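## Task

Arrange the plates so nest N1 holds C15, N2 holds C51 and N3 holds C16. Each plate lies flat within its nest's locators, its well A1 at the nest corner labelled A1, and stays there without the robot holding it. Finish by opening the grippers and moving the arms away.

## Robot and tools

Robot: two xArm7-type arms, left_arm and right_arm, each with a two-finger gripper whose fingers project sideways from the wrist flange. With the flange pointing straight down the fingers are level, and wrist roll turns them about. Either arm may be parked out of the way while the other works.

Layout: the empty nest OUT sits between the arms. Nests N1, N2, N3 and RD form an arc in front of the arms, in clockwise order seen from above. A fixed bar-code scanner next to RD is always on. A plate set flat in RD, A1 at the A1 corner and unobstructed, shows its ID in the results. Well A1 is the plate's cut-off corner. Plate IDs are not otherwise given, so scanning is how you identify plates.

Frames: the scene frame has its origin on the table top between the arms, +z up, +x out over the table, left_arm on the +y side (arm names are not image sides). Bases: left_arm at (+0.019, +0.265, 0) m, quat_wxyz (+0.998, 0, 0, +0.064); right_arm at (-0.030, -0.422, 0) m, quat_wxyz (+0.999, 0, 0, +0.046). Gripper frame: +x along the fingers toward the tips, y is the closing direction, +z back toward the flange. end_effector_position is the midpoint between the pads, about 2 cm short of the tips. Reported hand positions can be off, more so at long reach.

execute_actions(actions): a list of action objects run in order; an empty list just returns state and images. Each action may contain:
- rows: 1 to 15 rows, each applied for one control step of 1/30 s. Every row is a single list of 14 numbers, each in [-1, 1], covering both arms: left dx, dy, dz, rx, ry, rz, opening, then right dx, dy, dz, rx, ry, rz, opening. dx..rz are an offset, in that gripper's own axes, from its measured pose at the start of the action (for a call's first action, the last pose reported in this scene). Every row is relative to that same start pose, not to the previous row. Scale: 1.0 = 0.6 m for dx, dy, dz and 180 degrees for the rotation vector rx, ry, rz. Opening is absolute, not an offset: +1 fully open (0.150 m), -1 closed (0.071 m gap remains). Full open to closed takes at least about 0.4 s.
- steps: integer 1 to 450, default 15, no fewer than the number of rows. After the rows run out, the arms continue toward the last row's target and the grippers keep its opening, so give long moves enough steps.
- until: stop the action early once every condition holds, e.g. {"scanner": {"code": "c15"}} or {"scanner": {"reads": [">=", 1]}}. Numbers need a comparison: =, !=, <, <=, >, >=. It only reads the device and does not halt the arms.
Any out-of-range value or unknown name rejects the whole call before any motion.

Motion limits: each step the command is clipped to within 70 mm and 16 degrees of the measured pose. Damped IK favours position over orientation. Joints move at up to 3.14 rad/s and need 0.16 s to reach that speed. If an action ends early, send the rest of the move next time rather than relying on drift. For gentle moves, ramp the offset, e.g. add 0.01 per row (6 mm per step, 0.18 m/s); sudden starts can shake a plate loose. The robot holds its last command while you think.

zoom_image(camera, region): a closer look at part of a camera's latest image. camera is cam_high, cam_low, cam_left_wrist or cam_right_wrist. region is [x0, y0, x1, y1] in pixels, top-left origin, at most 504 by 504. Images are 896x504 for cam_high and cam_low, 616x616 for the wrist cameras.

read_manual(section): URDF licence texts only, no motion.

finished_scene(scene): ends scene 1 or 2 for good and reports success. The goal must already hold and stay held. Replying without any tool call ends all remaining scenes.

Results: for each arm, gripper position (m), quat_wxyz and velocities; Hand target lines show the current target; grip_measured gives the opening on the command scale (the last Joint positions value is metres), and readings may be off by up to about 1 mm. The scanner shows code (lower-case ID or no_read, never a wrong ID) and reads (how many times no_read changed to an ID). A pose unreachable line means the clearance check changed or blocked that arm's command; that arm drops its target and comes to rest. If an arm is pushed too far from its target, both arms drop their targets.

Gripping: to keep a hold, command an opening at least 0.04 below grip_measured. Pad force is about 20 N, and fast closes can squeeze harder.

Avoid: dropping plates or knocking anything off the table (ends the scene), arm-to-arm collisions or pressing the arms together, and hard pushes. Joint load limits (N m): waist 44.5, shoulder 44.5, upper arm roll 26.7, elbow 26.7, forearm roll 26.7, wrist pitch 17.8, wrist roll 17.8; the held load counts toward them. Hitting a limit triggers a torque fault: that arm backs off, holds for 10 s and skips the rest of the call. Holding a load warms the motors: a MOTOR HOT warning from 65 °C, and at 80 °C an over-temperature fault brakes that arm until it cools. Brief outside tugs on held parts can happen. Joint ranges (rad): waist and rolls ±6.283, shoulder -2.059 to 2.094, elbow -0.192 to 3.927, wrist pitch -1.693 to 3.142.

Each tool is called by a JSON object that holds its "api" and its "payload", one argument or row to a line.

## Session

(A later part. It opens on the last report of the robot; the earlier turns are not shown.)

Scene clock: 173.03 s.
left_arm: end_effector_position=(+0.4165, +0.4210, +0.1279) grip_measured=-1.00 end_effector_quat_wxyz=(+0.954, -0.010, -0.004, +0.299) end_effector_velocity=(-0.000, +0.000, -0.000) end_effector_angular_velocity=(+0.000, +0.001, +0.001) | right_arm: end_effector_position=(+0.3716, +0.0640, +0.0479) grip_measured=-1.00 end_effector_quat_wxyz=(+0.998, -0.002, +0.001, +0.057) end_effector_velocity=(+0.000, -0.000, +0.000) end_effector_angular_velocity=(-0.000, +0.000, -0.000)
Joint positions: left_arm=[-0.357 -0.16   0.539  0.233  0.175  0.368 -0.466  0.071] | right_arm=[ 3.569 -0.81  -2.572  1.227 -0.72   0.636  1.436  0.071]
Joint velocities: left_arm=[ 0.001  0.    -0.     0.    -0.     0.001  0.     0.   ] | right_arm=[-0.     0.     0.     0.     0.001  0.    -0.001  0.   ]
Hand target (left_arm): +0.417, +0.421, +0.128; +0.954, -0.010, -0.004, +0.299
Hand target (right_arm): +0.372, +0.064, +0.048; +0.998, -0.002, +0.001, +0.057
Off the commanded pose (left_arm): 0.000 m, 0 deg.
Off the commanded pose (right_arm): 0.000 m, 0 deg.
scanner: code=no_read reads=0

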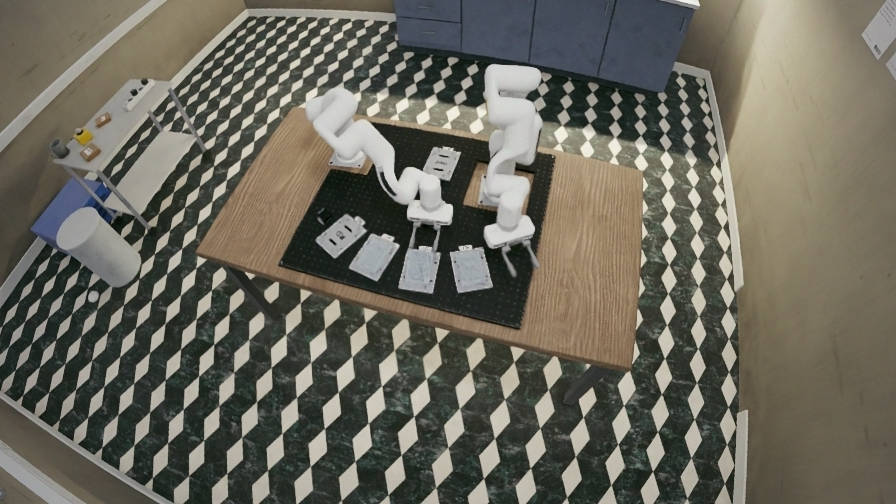

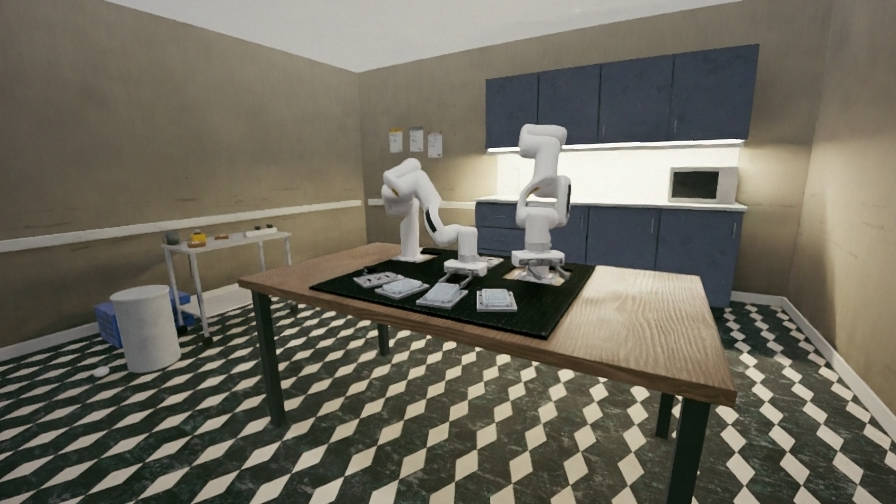

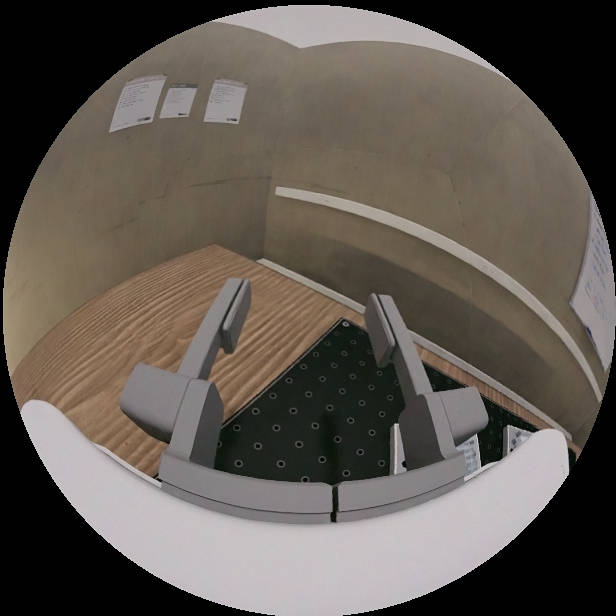

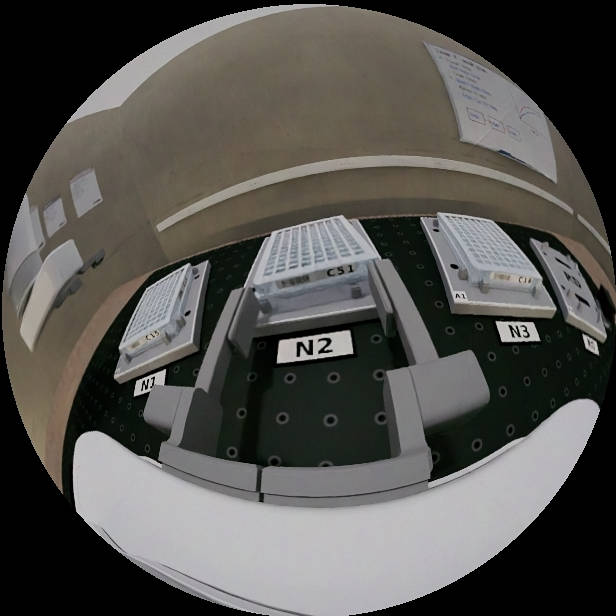

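{"api": "execute_actions", "payload": {
  "actions": [
    {"rows":[[0,0,0,0,0,0,-1,-0.004,0,0.002,0,0,0,-1],[0,0,0,0,0,0,-1,-0.008,-0.002,0.005,0,0,0,-0.8],[0,0,0,0,0,0,-1,-0.008,-0.0035,0.005,0,0,0,-0.6],[0,0,0,0,0,0,-1,-0.008,-0.0035,0.005,0,0,0,-0.4]],"steps":16},
    {"rows":[[0,0,0,0,0,0,-1,0.01,0,0,0,0,0,-0.4],[0,0,0,0,0,0,-1,0.022,0,0,0,0,0,-0.4],[0,0,0,0,0,0,-1,0.035,0,0,0,0,0,-0.4],[0,0,0,0,0,0,-1,0.05,0,0,0,0,0,-0.4],[0,0,0,0,0,0,-1,0.065,0,0,0,0,0,-0.4],[0,0,0,0,0,0,-1,0.08,0,0,0,0,0,-0.4],[0,0,0,0,0,0,-1,0.095,0,0.001,0,0,0,-0.4],[0,0,0,0,0,0,-1,0.11,0,0.001,0,0,0,-0.4],[0,0,0,0,0,0,-1,0.125,0,0.002,0,0,0,-0.4],[0,0,0,0,0,0,-1,0.14,0,0.002,0,0,0,-0.4],[0,0,0,0,0,0,-1,0.15,0,0.002,0,0,0,-0.4],[0,0,0,0,0,0,-1,0.155,0,0.002,0,0,0,-0.4]],"steps":28}
  ]
}}

Scene clock: 174.93 s.
left_arm: end_effector_position=(+0.4165, +0.4210, +0.1279) grip_measured=-1.00 end_effector_quat_wxyz=(+0.954, -0.010, -0.004, +0.299) end_effector_velocity=(+0.000, -0.001, -0.000) end_effector_angular_velocity=(-0.000, +0.000, -0.001) | right_arm: end_effector_position=(+0.4597, +0.0715, +0.0520) grip_measured=-0.40 end_effector_quat_wxyz=(+0.998, -0.002, +0.000, +0.057) end_effector_velocity=(+0.001, -0.000, +0.000) end_effector_angular_velocity=(+0.001, -0.001, -0.001)
Joint positions: left_arm=[-0.357 -0.16   0.539  0.233  0.175  0.368 -0.466  0.071] | right_arm=[ 3.518 -0.919 -2.585  1.466 -0.668  0.751  1.241  0.095]
Joint velocities: left_arm=[-0.001  0.    -0.    -0.     0.     0.    -0.     0.   ] | right_arm=[-0.001 -0.001 -0.     0.002 -0.001 -0.    -0.     0.   ]
Hand target (left_arm): +0.417, +0.421, +0.128; +0.954, -0.010, -0.004, +0.299
Hand target (right_arm): +0.460, +0.072, +0.052; +0.998, -0.002, +0.000, +0.057
Off the commanded pose (left_arm): 0.000 m, 0 deg.
Off the commanded pose (right_arm): 0.001 m, 0 deg.
scanner: code=no_read reads=0

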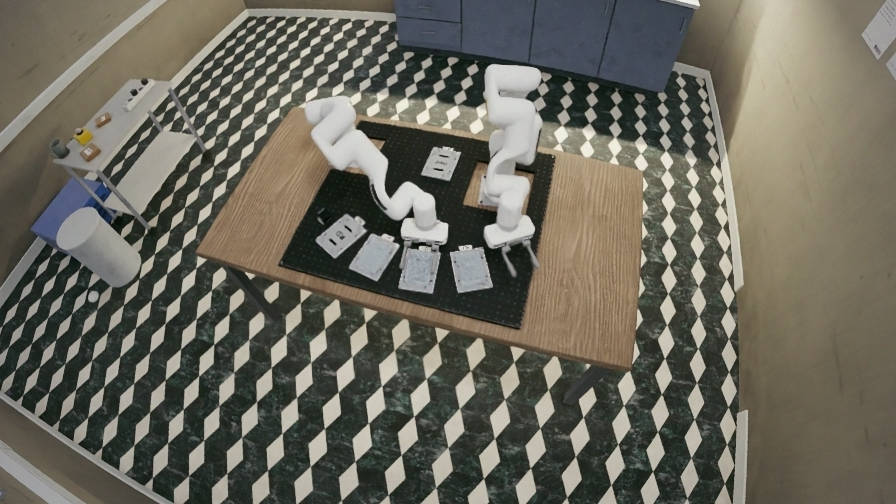

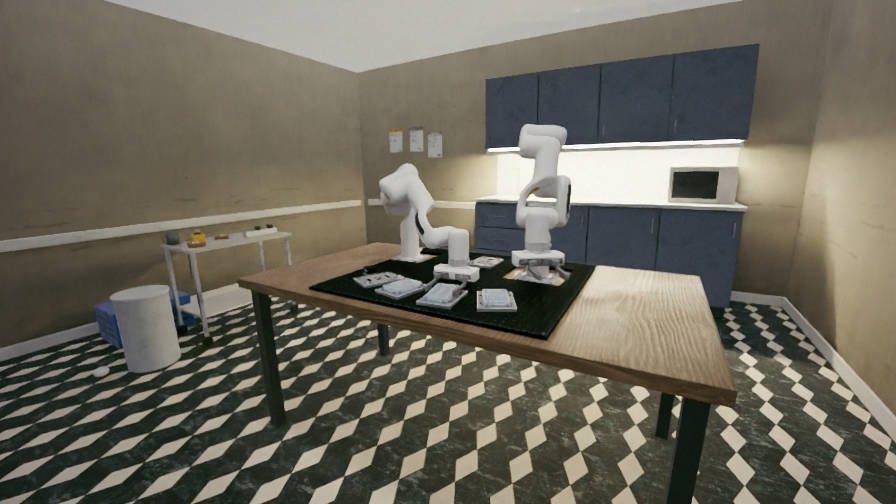

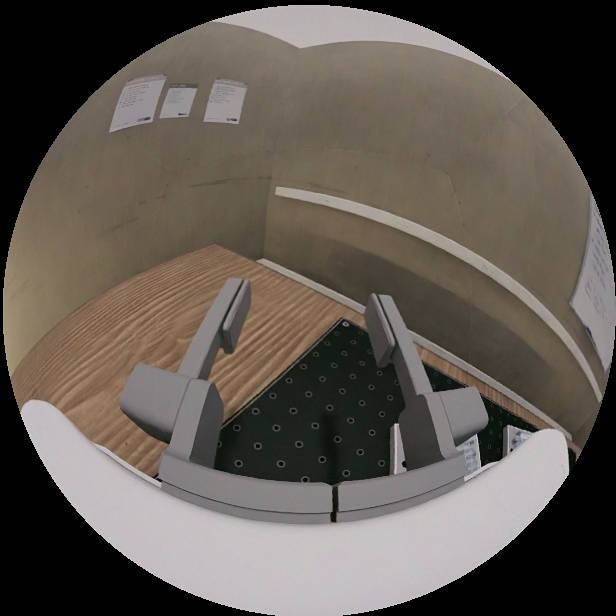

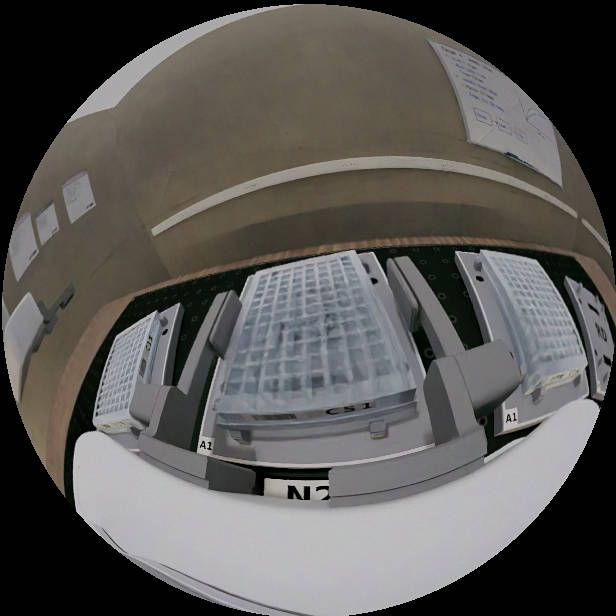

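{"api": "zoom_image", "payload": {
  "camera": "cam_right_wrist",
  "region": [160, 230, 480, 480]
}}

{"api": "zoom_image", "payload": {
  "camera": "cam_high",
  "region": [340, 215, 510, 305]
}}

Region (160, 230, 480, 480) of cam_right_wrist's 616x616 image, scaled by 1.575, with more detail than that image has; it fills the top 394 rows of this view, and the rest is white.

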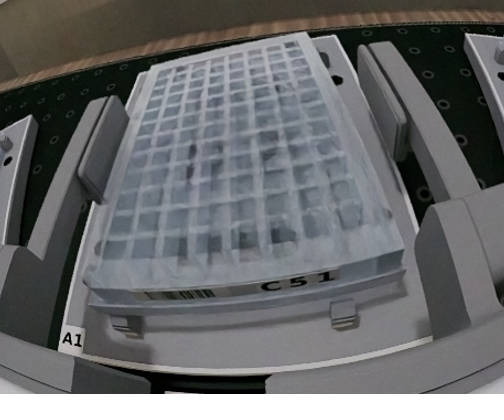

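Region (340, 215, 510, 305) of cam_high's 896x504 image, scaled by 2.965, with more detail than that image has; it fills the top 267 rows of this view, and the rest is white.

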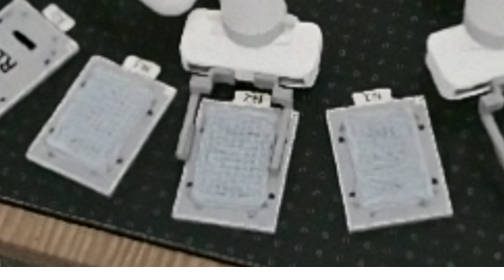

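{"api": "execute_actions", "payload": {
  "actions": [
    {"rows":[[0,0,0,0,0,0,-1,0,0.002,-0.002,0,0,0,-0.45],[0,0,0,0,0,0,-1,0,0.004,-0.002,0,0,0,-0.5],[0,0,0,0,0,0,-1,0,0.005,-0.002,0,0,0,-0.55],[0,0,0,0,0,0,-1,0,0.005,-0.002,0,0,0,-0.6],[0,0,0,0,0,0,-1,0,0.005,-0.002,0,0,0,-0.65],[0,0,0,0,0,0,-1,0,0.005,-0.002,0,0,0,-0.7],[0,0,0,0,0,0,-1,0,0.005,-0.002,0,0,0,-0.75],[0,0,0,0,0,0,-1,0,0.005,-0.002,0,0,0,-0.8],[0,0,0,0,0,0,-1,0,0.005,-0.002,0,0,0,-0.85]],"steps":22},
    {"rows":[[0,0,0,0,0,0,-1,0,0,0.003,0,0,0,-0.85],[0,0,0,0,0,0,-1,0,0,0.006,0,0,0,-0.85],[0,0,0,0,0,0,-1,0,0,0.008,0,0,0,-0.85]],"steps":16}
  ]
}}

{"api": "zoom_image", "payload": {
  "camera": "cam_right_wrist",
  "region": [160, 230, 480, 480]
}}

{"api": "zoom_image", "payload": {
  "camera": "cam_low",
  "region": [370, 260, 530, 320]
}}

Scene clock: 176.70 s.
left_arm: end_effector_position=(+0.4165, +0.4210, +0.1279) grip_measured=-1.00 end_effector_quat_wxyz=(+0.954, -0.010, -0.004, +0.299) end_effector_velocity=(-0.000, -0.000, -0.000) end_effector_angular_velocity=(-0.000, +0.001, -0.001) | right_arm: end_effector_position=(+0.4593, +0.0747, +0.0557) grip_measured=-0.69 end_effector_quat_wxyz=(+0.998, -0.002, +0.000, +0.057) end_effector_velocity=(+0.000, -0.000, +0.000) end_effector_angular_velocity=(+0.001, +0.001, -0.001)
Joint positions: left_arm=[-0.357 -0.16   0.539  0.233  0.175  0.368 -0.466  0.071] | right_arm=[ 3.522 -0.917 -2.581  1.475 -0.663  0.761  1.24   0.083]
Joint velocities: left_arm=[-0.001  0.     0.    -0.    -0.     0.     0.     0.   ] | right_arm=[-0.001  0.     0.     0.     0.001 -0.    -0.    -0.   ]
Hand target (left_arm): +0.417, +0.421, +0.128; +0.954, -0.010, -0.004, +0.299
Hand target (right_arm): +0.459, +0.075, +0.056; +0.998, -0.002, +0.000, +0.057
Off the commanded pose (left_arm): 0.000 m, 0 deg.
Off the commanded pose (right_arm): 0.000 m, 0 deg.
scanner: code=no_read reads=0

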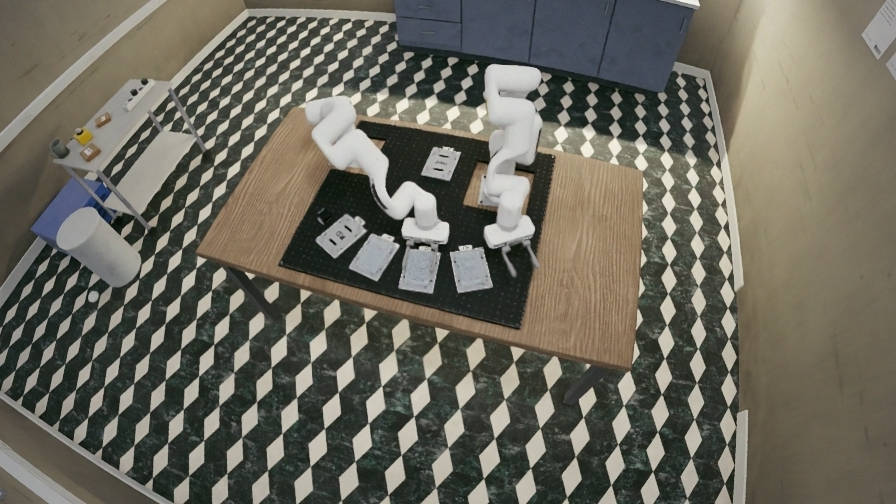

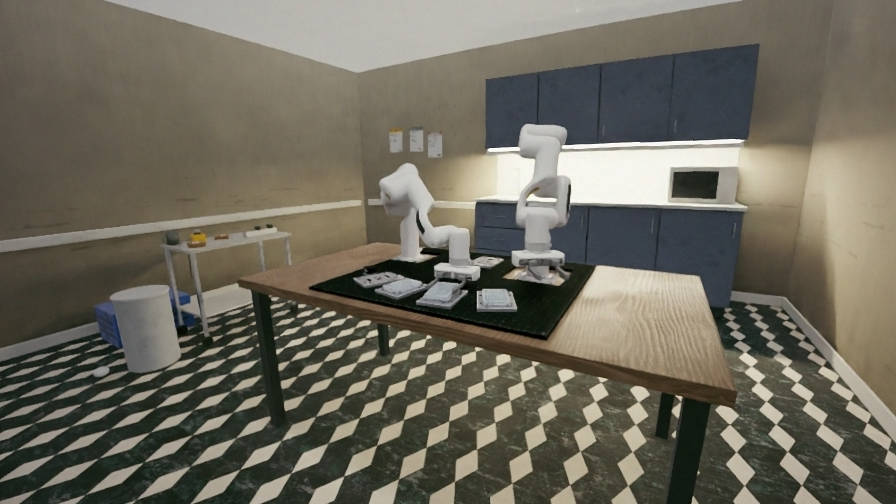

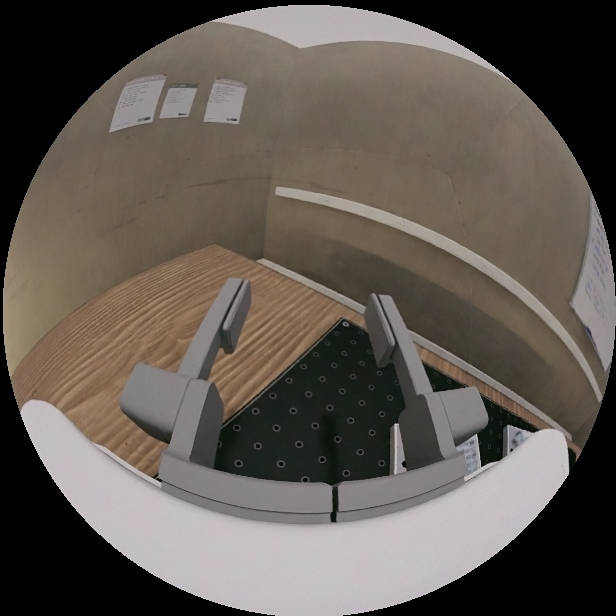

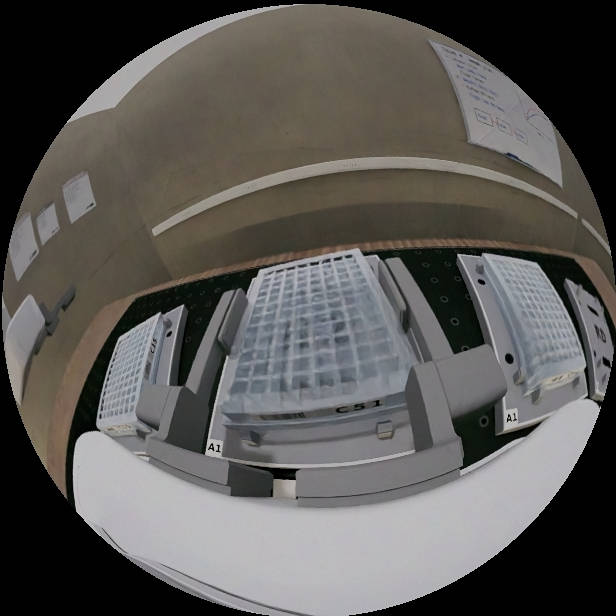

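Region (160, 230, 480, 480) of cam_right_wrist's 616x616 image, scaled by 1.575, with more detail than that image has; it fills the top 394 rows of this view, and the rest is white.

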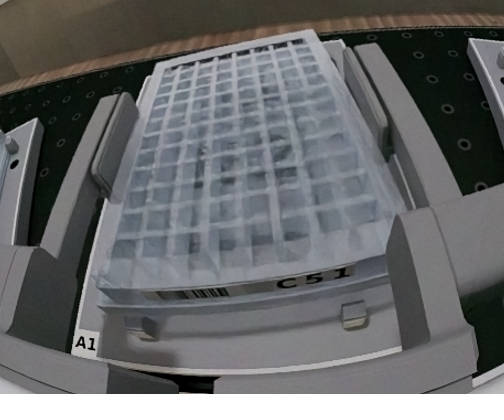

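Region (370, 260, 530, 320) of cam_low's 896x504 image, scaled by 3.150, with more detail than that image has; it fills the top 189 rows of this view, and the rest is white.

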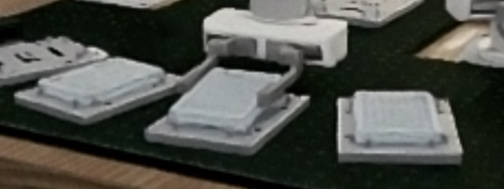

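{"api": "execute_actions", "payload": {
  "actions": [
    {"rows":[[0,0,0,0,0,0,-1,0,0,0.005,0,0,0,-0.85],[0,0,0,0,0,0,-1,-0.01,0,0.01,0,0,0,-0.85],[0,0,0,0,0,0,-1,-0.025,0,0.012,0,0,0,-0.85],[0,0,0,0,0,0,-1,-0.045,0,0.012,0,0,0,-0.85],[0,0,0,0,0,0,-1,-0.065,0,0.012,0,0,0,-0.85],[0,0,0,0,0,0,-1,-0.085,0,0.012,0,0,0,-0.85],[0,0,0,0,0,0,-1,-0.105,0,0.012,0,0,0,-0.85],[0,0,0,0,0,0,-1,-0.125,0,0.012,0,0,0,-0.85],[0,0,0,0,0,0,-1,-0.145,0,0.012,0,0,0,-0.85],[0,0,0,0,0,0,-1,-0.165,0,0.012,0,0,0,-0.85],[0,0,0,0,0,0,-1,-0.185,0,0.012,0,0,0,-0.85],[0,0,0,0,0,0,-1,-0.205,0,0.012,0,0,0,-0.85],[0,0,0,0,0,0,-1,-0.225,0,0.012,0,0,0,-0.85],[0,0,0,0,0,0,-1,-0.25,0,0.012,0,0,0,-0.85],[0,0,0,0,0,0,-1,-0.27,0,0.012,0,0,0,-0.85]],"steps":32},
    {"rows":[[0,0,0,0,0,0,-1,0,0,-0.005,0,0,0,-0.85],[0,0,0,0,0,0,-1,0,0,-0.01,0,0,0,-0.85],[0,0,0,0,0,0,-1,0,0,-0.015,0,0,0,-0.85],[0,0,0,0,0,0,-1,0,0,-0.02,0,0,0,-0.85],[0,0,0,0,0,0,-1,0,0,-0.025,0,0,0,-0.85],[0,0,0,0,0,0,-1,0,0,-0.03,0,0,0,-0.85],[0,0,0,0,0,0,-1,0,0,-0.034,0,0,0,-0.85],[0,0,0,0,0,0,-1,0,0,-0.038,0,0,0,-0.85],[0,0,0,0,0,0,-1,0,0,-0.041,0,0,0,-0.85],[0,0,0,0,0,0,-1,0,0,-0.043,0,0,0,-0.85]],"steps":24}
  ]
}}

Scene clock: 179.30 s.
left_arm: end_effector_position=(+0.4165, +0.4210, +0.1279) grip_measured=-1.00 end_effector_quat_wxyz=(+0.954, -0.010, -0.004, +0.299) end_effector_velocity=(+0.000, +0.000, +0.000) end_effector_angular_velocity=(-0.000, -0.000, +0.001) | right_arm: end_effector_position=(+0.2981, +0.0566, +0.0372) grip_measured=-0.70 end_effector_quat_wxyz=(+0.998, -0.002, +0.001, +0.057) end_effector_velocity=(-0.000, -0.000, -0.001) end_effector_angular_velocity=(-0.001, +0.000, +0.000)
Joint positions: left_arm=[-0.357 -0.16   0.539  0.233  0.175  0.368 -0.466  0.071] | right_arm=[ 3.653 -0.761 -2.578  1.084 -0.782  0.55   1.622  0.083]
Joint velocities: left_arm=[ 0.001 -0.001 -0.     0.    -0.     0.001 -0.     0.   ] | right_arm=[ 0.    -0.001 -0.    -0.    -0.002 -0.     0.001  0.   ]
Hand target (left_arm): +0.417, +0.421, +0.128; +0.954, -0.010, -0.004, +0.299
Hand target (right_arm): +0.298, +0.057, +0.037; +0.998, -0.002, +0.001, +0.057
Off the commanded pose (left_arm): 0.000 m, 0 deg.
Off the commanded pose (right_arm): 0.000 m, 0 deg.
scanner: code=no_read reads=0

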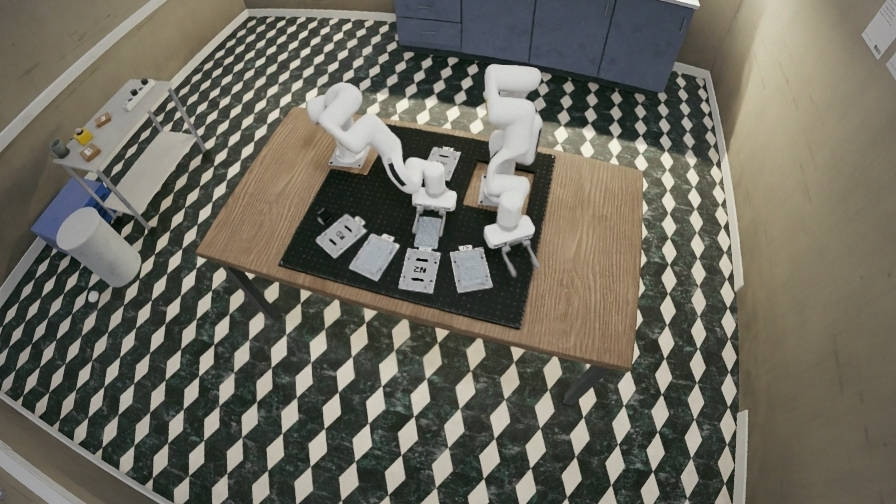

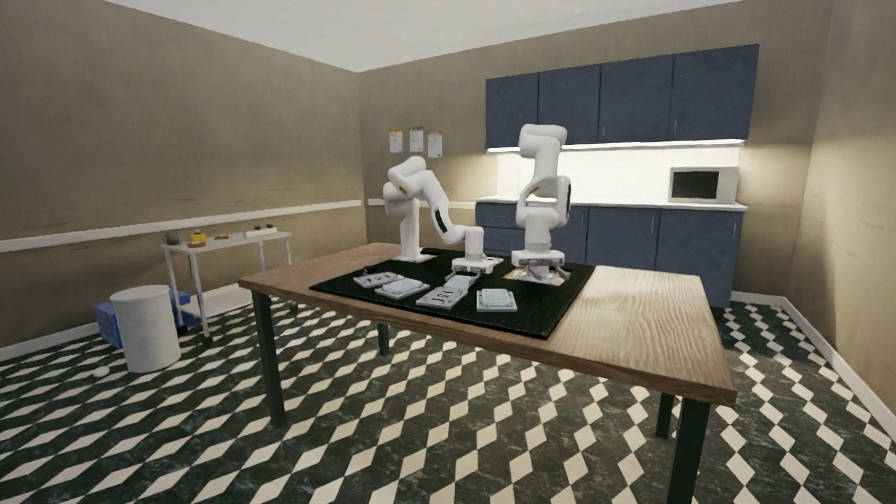

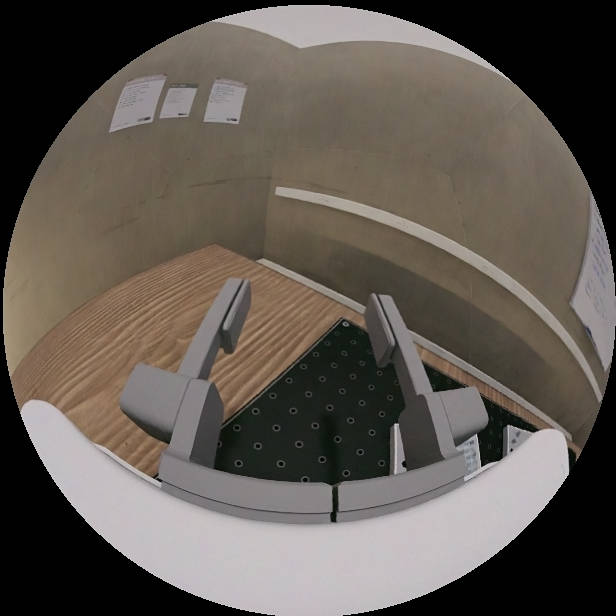

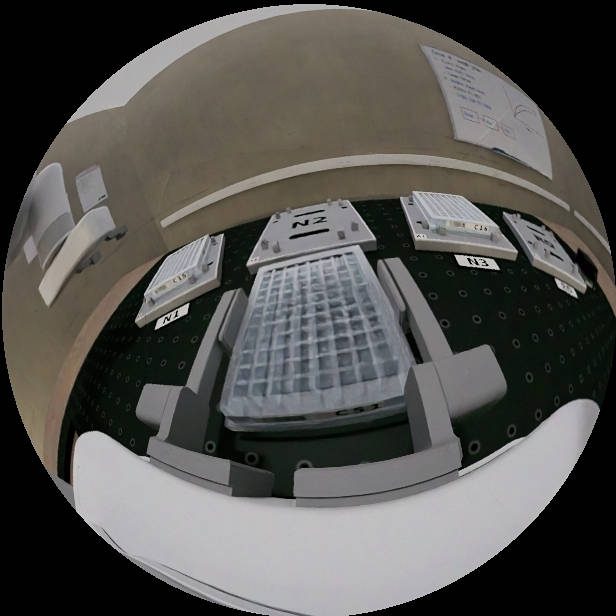

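{"api": "execute_actions", "payload": {
  "actions": [
    {"rows":[[0,0,0,0,0,0,-1,0,0,-0.002,0,0,0,-0.85],[0,0,0,0,0,0,-1,0,0,-0.004,0,0,0,-0.85],[0,0,0,0,0,0,-1,0,0,-0.006,0,0,0,-0.85],[0,0,0,0,0,0,-1,0,0,-0.007,0,0,0,-0.85]],"steps":16}
  ]
}}

{"api": "zoom_image", "payload": {
  "camera": "cam_low",
  "region": [390, 250, 530, 310]
}}

Scene clock: 179.93 s.
left_arm: end_effector_position=(+0.4165, +0.4210, +0.1279) grip_measured=-1.00 end_effector_quat_wxyz=(+0.954, -0.010, -0.004, +0.299) end_effector_velocity=(+0.000, +0.000, +0.000) end_effector_angular_velocity=(-0.000, -0.001, +0.001) | right_arm: end_effector_position=(+0.2982, +0.0571, +0.0338) grip_measured=-0.71 end_effector_quat_wxyz=(+0.998, -0.001, +0.001, +0.057) end_effector_velocity=(+0.000, -0.001, -0.001) end_effector_angular_velocity=(-0.001, +0.002, -0.003)
Joint positions: left_arm=[-0.357 -0.16   0.539  0.233  0.175  0.368 -0.466  0.071] | right_arm=[ 3.659 -0.771 -2.586  1.089 -0.79   0.544  1.627  0.082]
Joint velocities: left_arm=[ 0.001 -0.001 -0.    -0.    -0.    -0.    -0.     0.   ] | right_arm=[-0.001 -0.002 -0.     0.     0.001 -0.     0.002 -0.   ]
Hand target (left_arm): +0.417, +0.421, +0.128; +0.954, -0.010, -0.004, +0.299
Hand target (right_arm): +0.298, +0.057, +0.033; +0.998, -0.002, +0.001, +0.057
Off the commanded pose (left_arm): 0.000 m, 0 deg.
Off the commanded pose (right_arm): 0.001 m, 0 deg.
scanner: code=no_read reads=0

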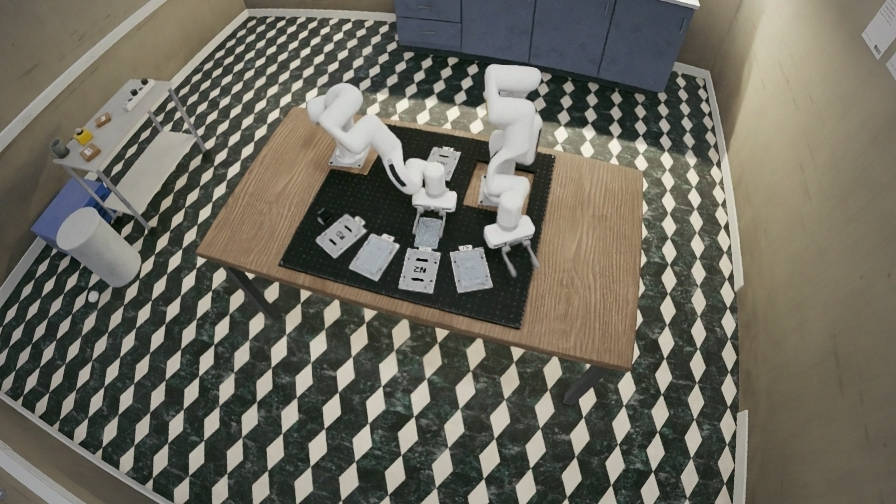

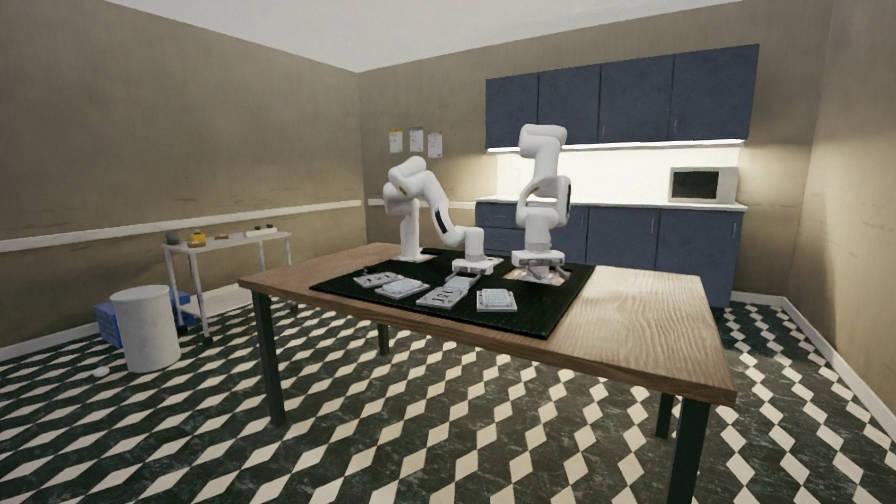

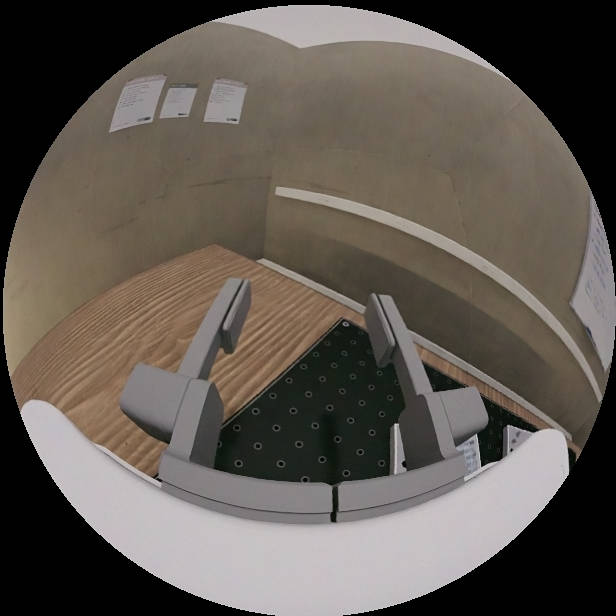

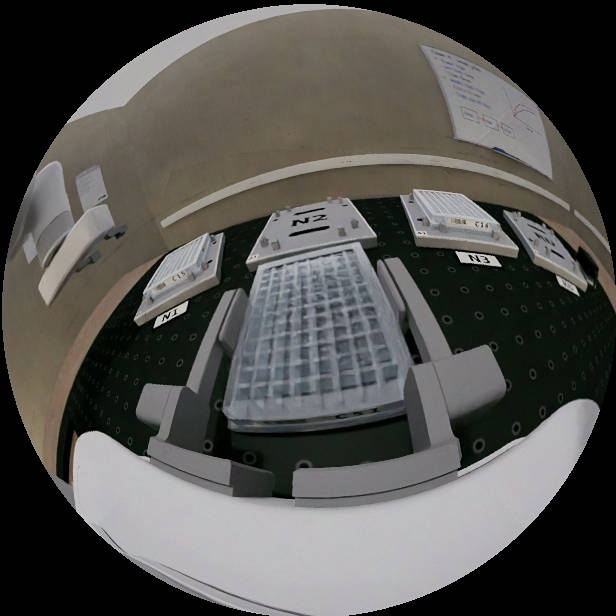

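Region (390, 250, 530, 310) of cam_low's 896x504 image, scaled by 3.600, with more detail than that image has; it fills the top 216 rows of this view, and the rest is white.

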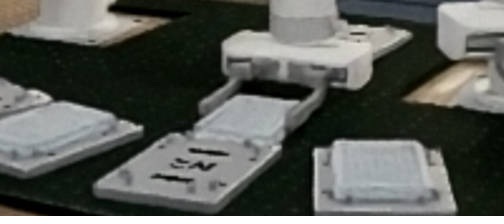

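Contact with the mat. I'll release, let the plate settle flat, and regrip.

{"api": "execute_actions", "payload": {
  "actions": [
    {"rows":[[0,0,0,0,0,0,-1,0,0,0.0005,0,0,0,-0.78],[0,0,0,0,0,0,-1,0,0,0.0005,0,0,0,-0.72],[0,0,0,0,0,0,-1,0,0,0.0005,0,0,0,-0.68],[0,0,0,0,0,0,-1,0,0,0.0005,0,0,0,-0.62],[0,0,0,0,0,0,-1,0,0,0.0005,0,0,0,-0.55],[0,0,0,0,0,0,-1,0,0,0.0005,0,0,0,-0.5]],"steps":20},
    {"rows":[[0,0,0,0,0,0,-1,0,0,0,0,0,0,-0.55],[0,0,0,0,0,0,-1,0,0,0,0,0,0,-0.6],[0,0,0,0,0,0,-1,0,0,0,0,0,0,-0.65],[0,0,0,0,0,0,-1,0,0,0,0,0,0,-0.7],[0,0,0,0,0,0,-1,0,0,0,0,0,0,-0.75],[0,0,0,0,0,0,-1,0,0,0,0,0,0,-0.8],[0,0,0,0,0,0,-1,0,0,0,0,0,0,-0.85]],"steps":18}
  ]
}}

{"api": "zoom_image", "payload": {
  "camera": "cam_right_wrist",
  "region": [160, 190, 480, 480]
}}

Scene clock: 181.40 s.
left_arm: end_effector_position=(+0.4165, +0.4210, +0.1279) grip_measured=-1.00 end_effector_quat_wxyz=(+0.954, -0.010, -0.004, +0.299) end_effector_velocity=(+0.000, +0.000, +0.000) end_effector_angular_velocity=(+0.000, -0.000, -0.000) | right_arm: end_effector_position=(+0.2982, +0.0571, +0.0341) grip_measured=-0.72 end_effector_quat_wxyz=(+0.998, -0.001, +0.001, +0.057) end_effector_velocity=(-0.000, +0.000, +0.000) end_effector_angular_velocity=(+0.000, -0.000, +0.001)
Joint positions: left_arm=[-0.357 -0.16   0.539  0.233  0.175  0.368 -0.466  0.071] | right_arm=[ 3.658 -0.77  -2.586  1.089 -0.789  0.544  1.627  0.082]
Joint velocities: left_arm=[ 0.001  0.    -0.     0.     0.     0.     0.001  0.   ] | right_arm=[ 0.001 -0.     0.     0.    -0.001  0.     0.     0.   ]
Hand target (left_arm): +0.417, +0.421, +0.128; +0.954, -0.010, -0.004, +0.299
Hand target (right_arm): +0.298, +0.057, +0.034; +0.998, -0.001, +0.001, +0.057
Off the commanded pose (left_arm): 0.000 m, 0 deg.
Off the commanded pose (right_arm): 0.000 m, 0 deg.
scanner: code=no_read reads=0

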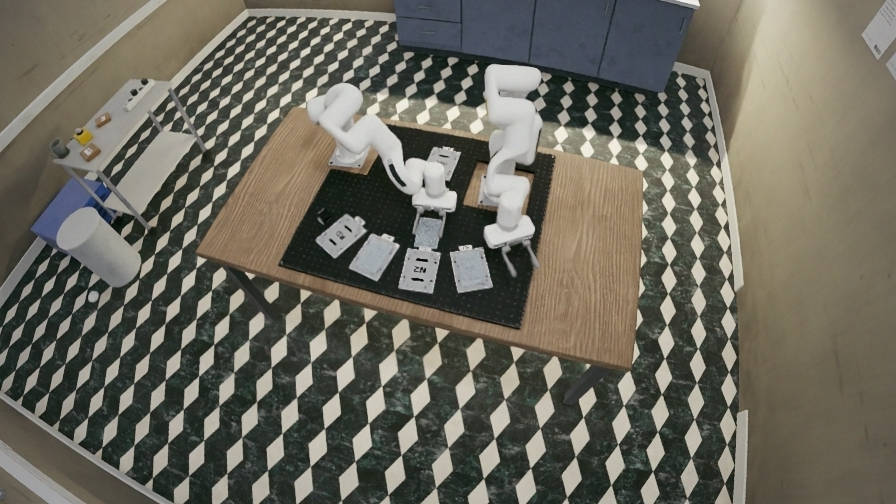

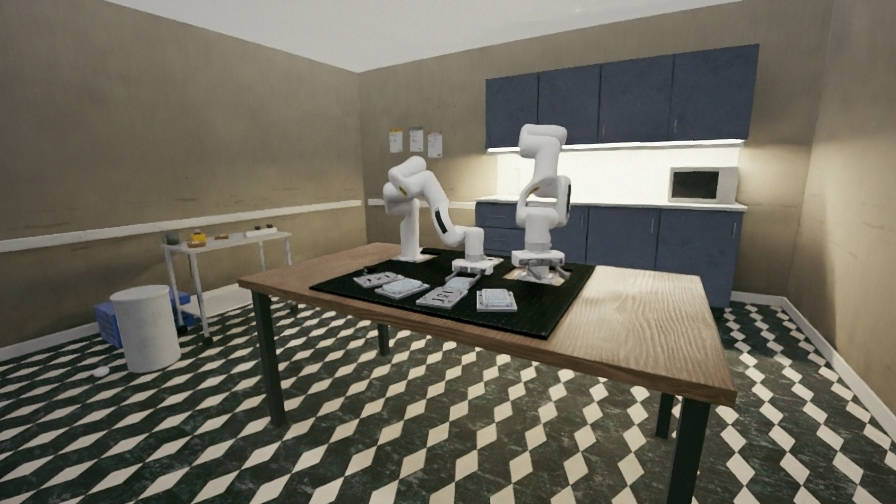

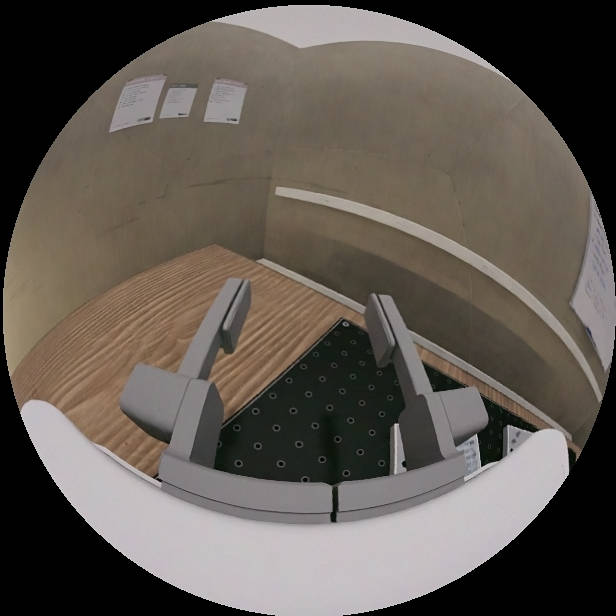

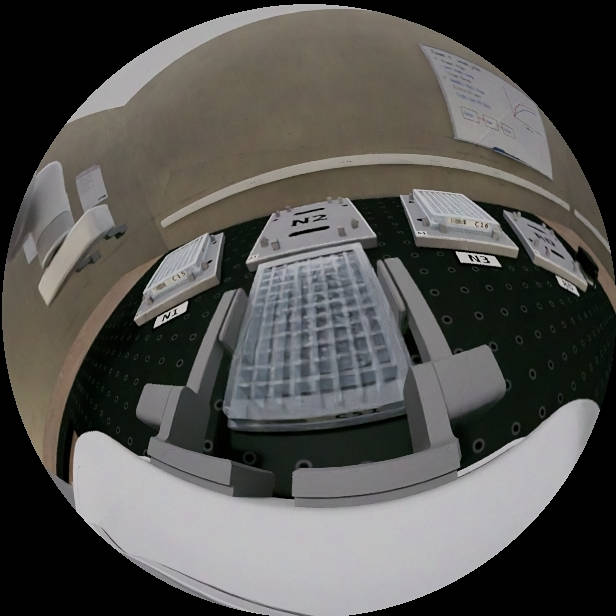

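Region (160, 190, 480, 480) of cam_right_wrist's 616x616 image, scaled by 1.575, with more detail than that image has; it fills the top 457 rows of this view, and the rest is white.

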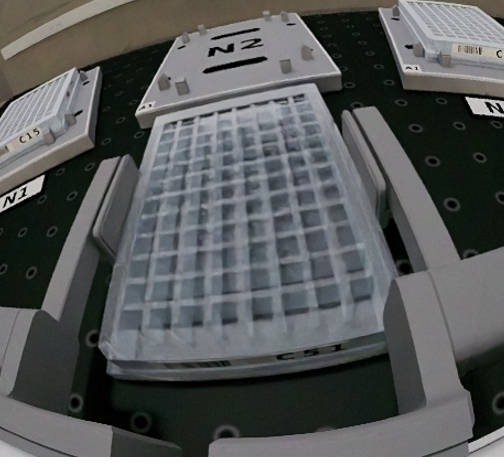

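{"api": "zoom_image", "payload": {
  "camera": "cam_high",
  "region": [370, 180, 490, 270]
}}

{"api": "zoom_image", "payload": {
  "camera": "cam_low",
  "region": [410, 255, 500, 305]
}}

Region (370, 180, 490, 270) of cam_high's 896x504 image, scaled by 4.200, with more detail than that image has; it fills the top 378 rows of this view, and the rest is white.

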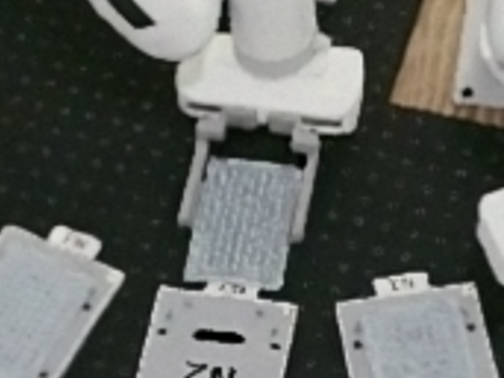

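Region (410, 255, 500, 305) of cam_low's 896x504 image, scaled by 5.600, with more detail than that image has.

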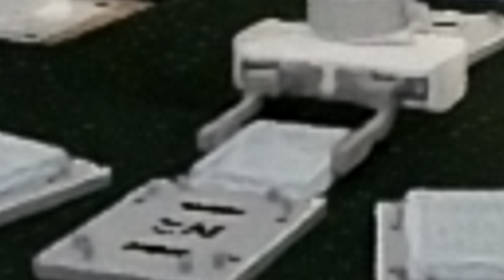

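{"api": "execute_actions", "payload": {
  "actions": [
    {"rows":[[0,0,0,0,0,0,-1,0,0,0.004,0,0,0,-0.85],[0,0,0,0,0,0,-1,0,0,0.01,0,0,0,-0.85],[0,0,0,0,0,0,-1,0,0,0.018,0,0,0,-0.85],[0,0,0,0,0,0,-1,0,0,0.027,0,0,0,-0.85],[0,0,0,0,0,0,-1,0,0,0.036,0,0,0,-0.85],[0,0,0,0,0,0,-1,0,0,0.044,0,0,0,-0.85],[0,0,0,0,0,0,-1,0,0,0.048,0,0,0,-0.85]],"steps":18},
    {"rows":[[0,0,0,0,0,0,-1,0.01,0,0,0,0,0,-0.85],[0,0,0,0,0,0,-1,0.025,0,0,0,0,0,-0.85],[0,0,0,0,0,0,-1,0.045,0,0,0,0,0,-0.85],[0,0,0,0,0,0,-1,0.065,0,0,0,0,0,-0.85],[0,0,0,0,0,0,-1,0.085,0,0,0,0,0,-0.85],[0,0,0,0,0,0,-1,0.105,0,0,0,0,0,-0.85],[0,0,0,0,0,0,-1,0.125,0,0,0,0,0,-0.85],[0,0,0,0,0,0,-1,0.145,0,0,0,0,0,-0.85],[0,0,0,0,0,0,-1,0.165,0,0,0,0,0,-0.85],[0,0,0,0,0,0,-1,0.185,0,0,0,0,0,-0.85],[0,0,0,0,0,0,-1,0.205,0,0,0,0,0,-0.85],[0,0,0,0,0,0,-1,0.225,0,0,0,0,0,-0.85],[0,0,0,0,0,0,-1,0.242,0,0,0,0,0,-0.85],[0,0,0,0,0,0,-1,0.255,0,0,0,0,0,-0.85],[0,0,0,0,0,0,-1,0.263,0,0,0,0,0,-0.85]],"steps":32},
    {"rows":[[0,0,0,0,0,0,-1,0,0,-0.004,0,0,0,-0.85],[0,0,0,0,0,0,-1,0,0,-0.008,0,0,0,-0.85],[0,0,0,0,0,0,-1,0,0,-0.012,0,0,0,-0.85]],"steps":18}
  ]
}}

{"api": "zoom_image", "payload": {
  "camera": "cam_right_wrist",
  "region": [160, 230, 480, 480]
}}

Scene clock: 184.13 s.
left_arm: end_effector_position=(+0.4165, +0.4210, +0.1279) grip_measured=-1.00 end_effector_quat_wxyz=(+0.954, -0.010, -0.004, +0.299) end_effector_velocity=(-0.000, -0.000, -0.001) end_effector_angular_velocity=(+0.000, +0.002, -0.001) | right_arm: end_effector_position=(+0.4553, +0.0744, +0.0553) grip_measured=-0.72 end_effector_quat_wxyz=(+0.998, -0.002, +0.000, +0.057) end_effector_velocity=(+0.001, +0.000, +0.001) end_effector_angular_velocity=(+0.000, -0.001, +0.001)
Joint positions: left_arm=[-0.357 -0.16   0.539  0.233  0.175  0.368 -0.466  0.071] | right_arm=[ 3.524 -0.911 -2.582  1.462 -0.665  0.753  1.248  0.082]
Joint velocities: left_arm=[-0.     0.001  0.    -0.     0.001  0.     0.     0.   ] | right_arm=[-0.     0.001 -0.     0.     0.    -0.    -0.002 -0.   ]
Hand target (left_arm): +0.417, +0.421, +0.128; +0.954, -0.010, -0.004, +0.299
Hand target (right_arm): +0.455, +0.074, +0.055; +0.998, -0.002, +0.000, +0.057
Off the commanded pose (left_arm): 0.000 m, 0 deg.
Off the commanded pose (right_arm): 0.000 m, 0 deg.
scanner: code=no_read reads=0

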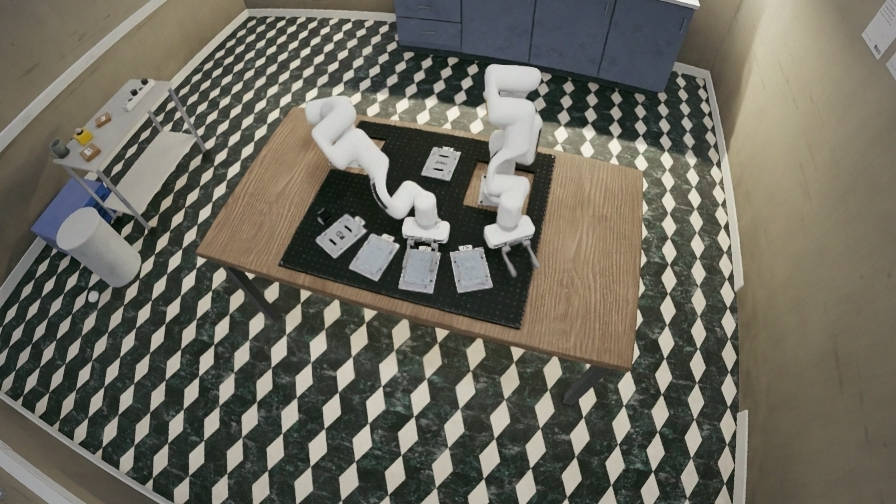

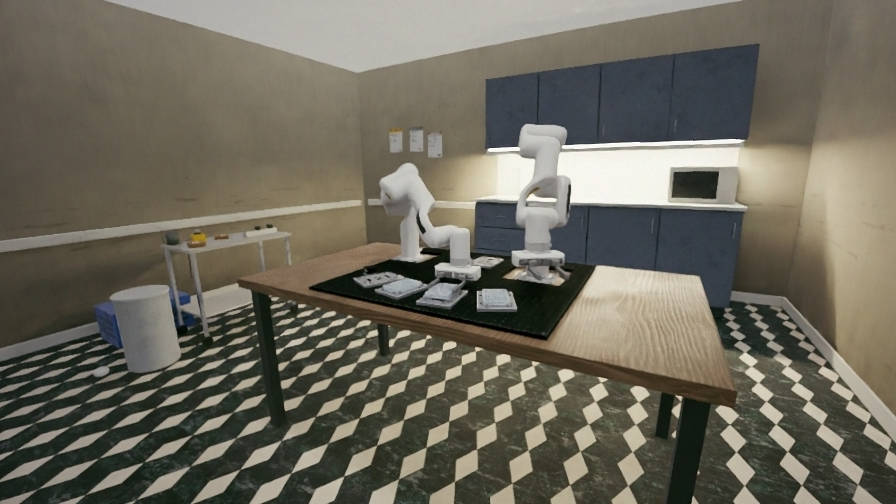

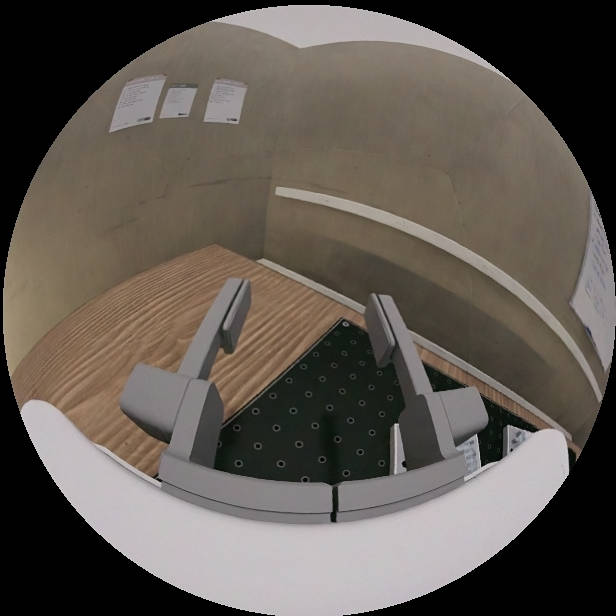

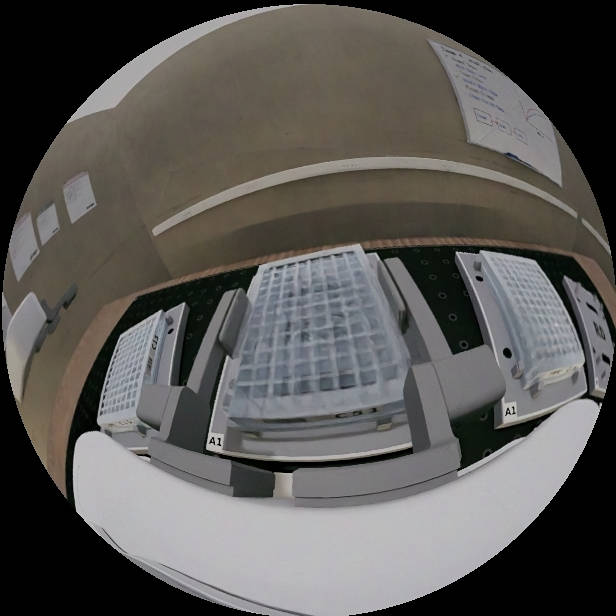

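Region (160, 230, 480, 480) of cam_right_wrist's 616x616 image, scaled by 1.575, with more detail than that image has; it fills the top 394 rows of this view, and the rest is white.

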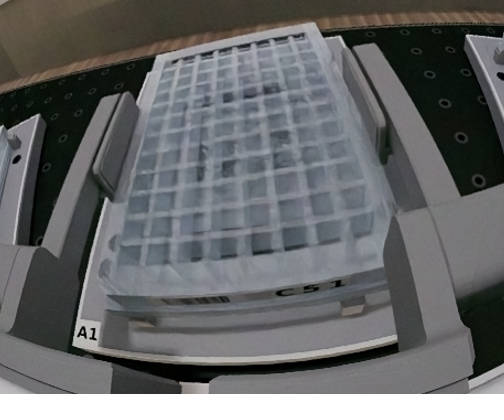

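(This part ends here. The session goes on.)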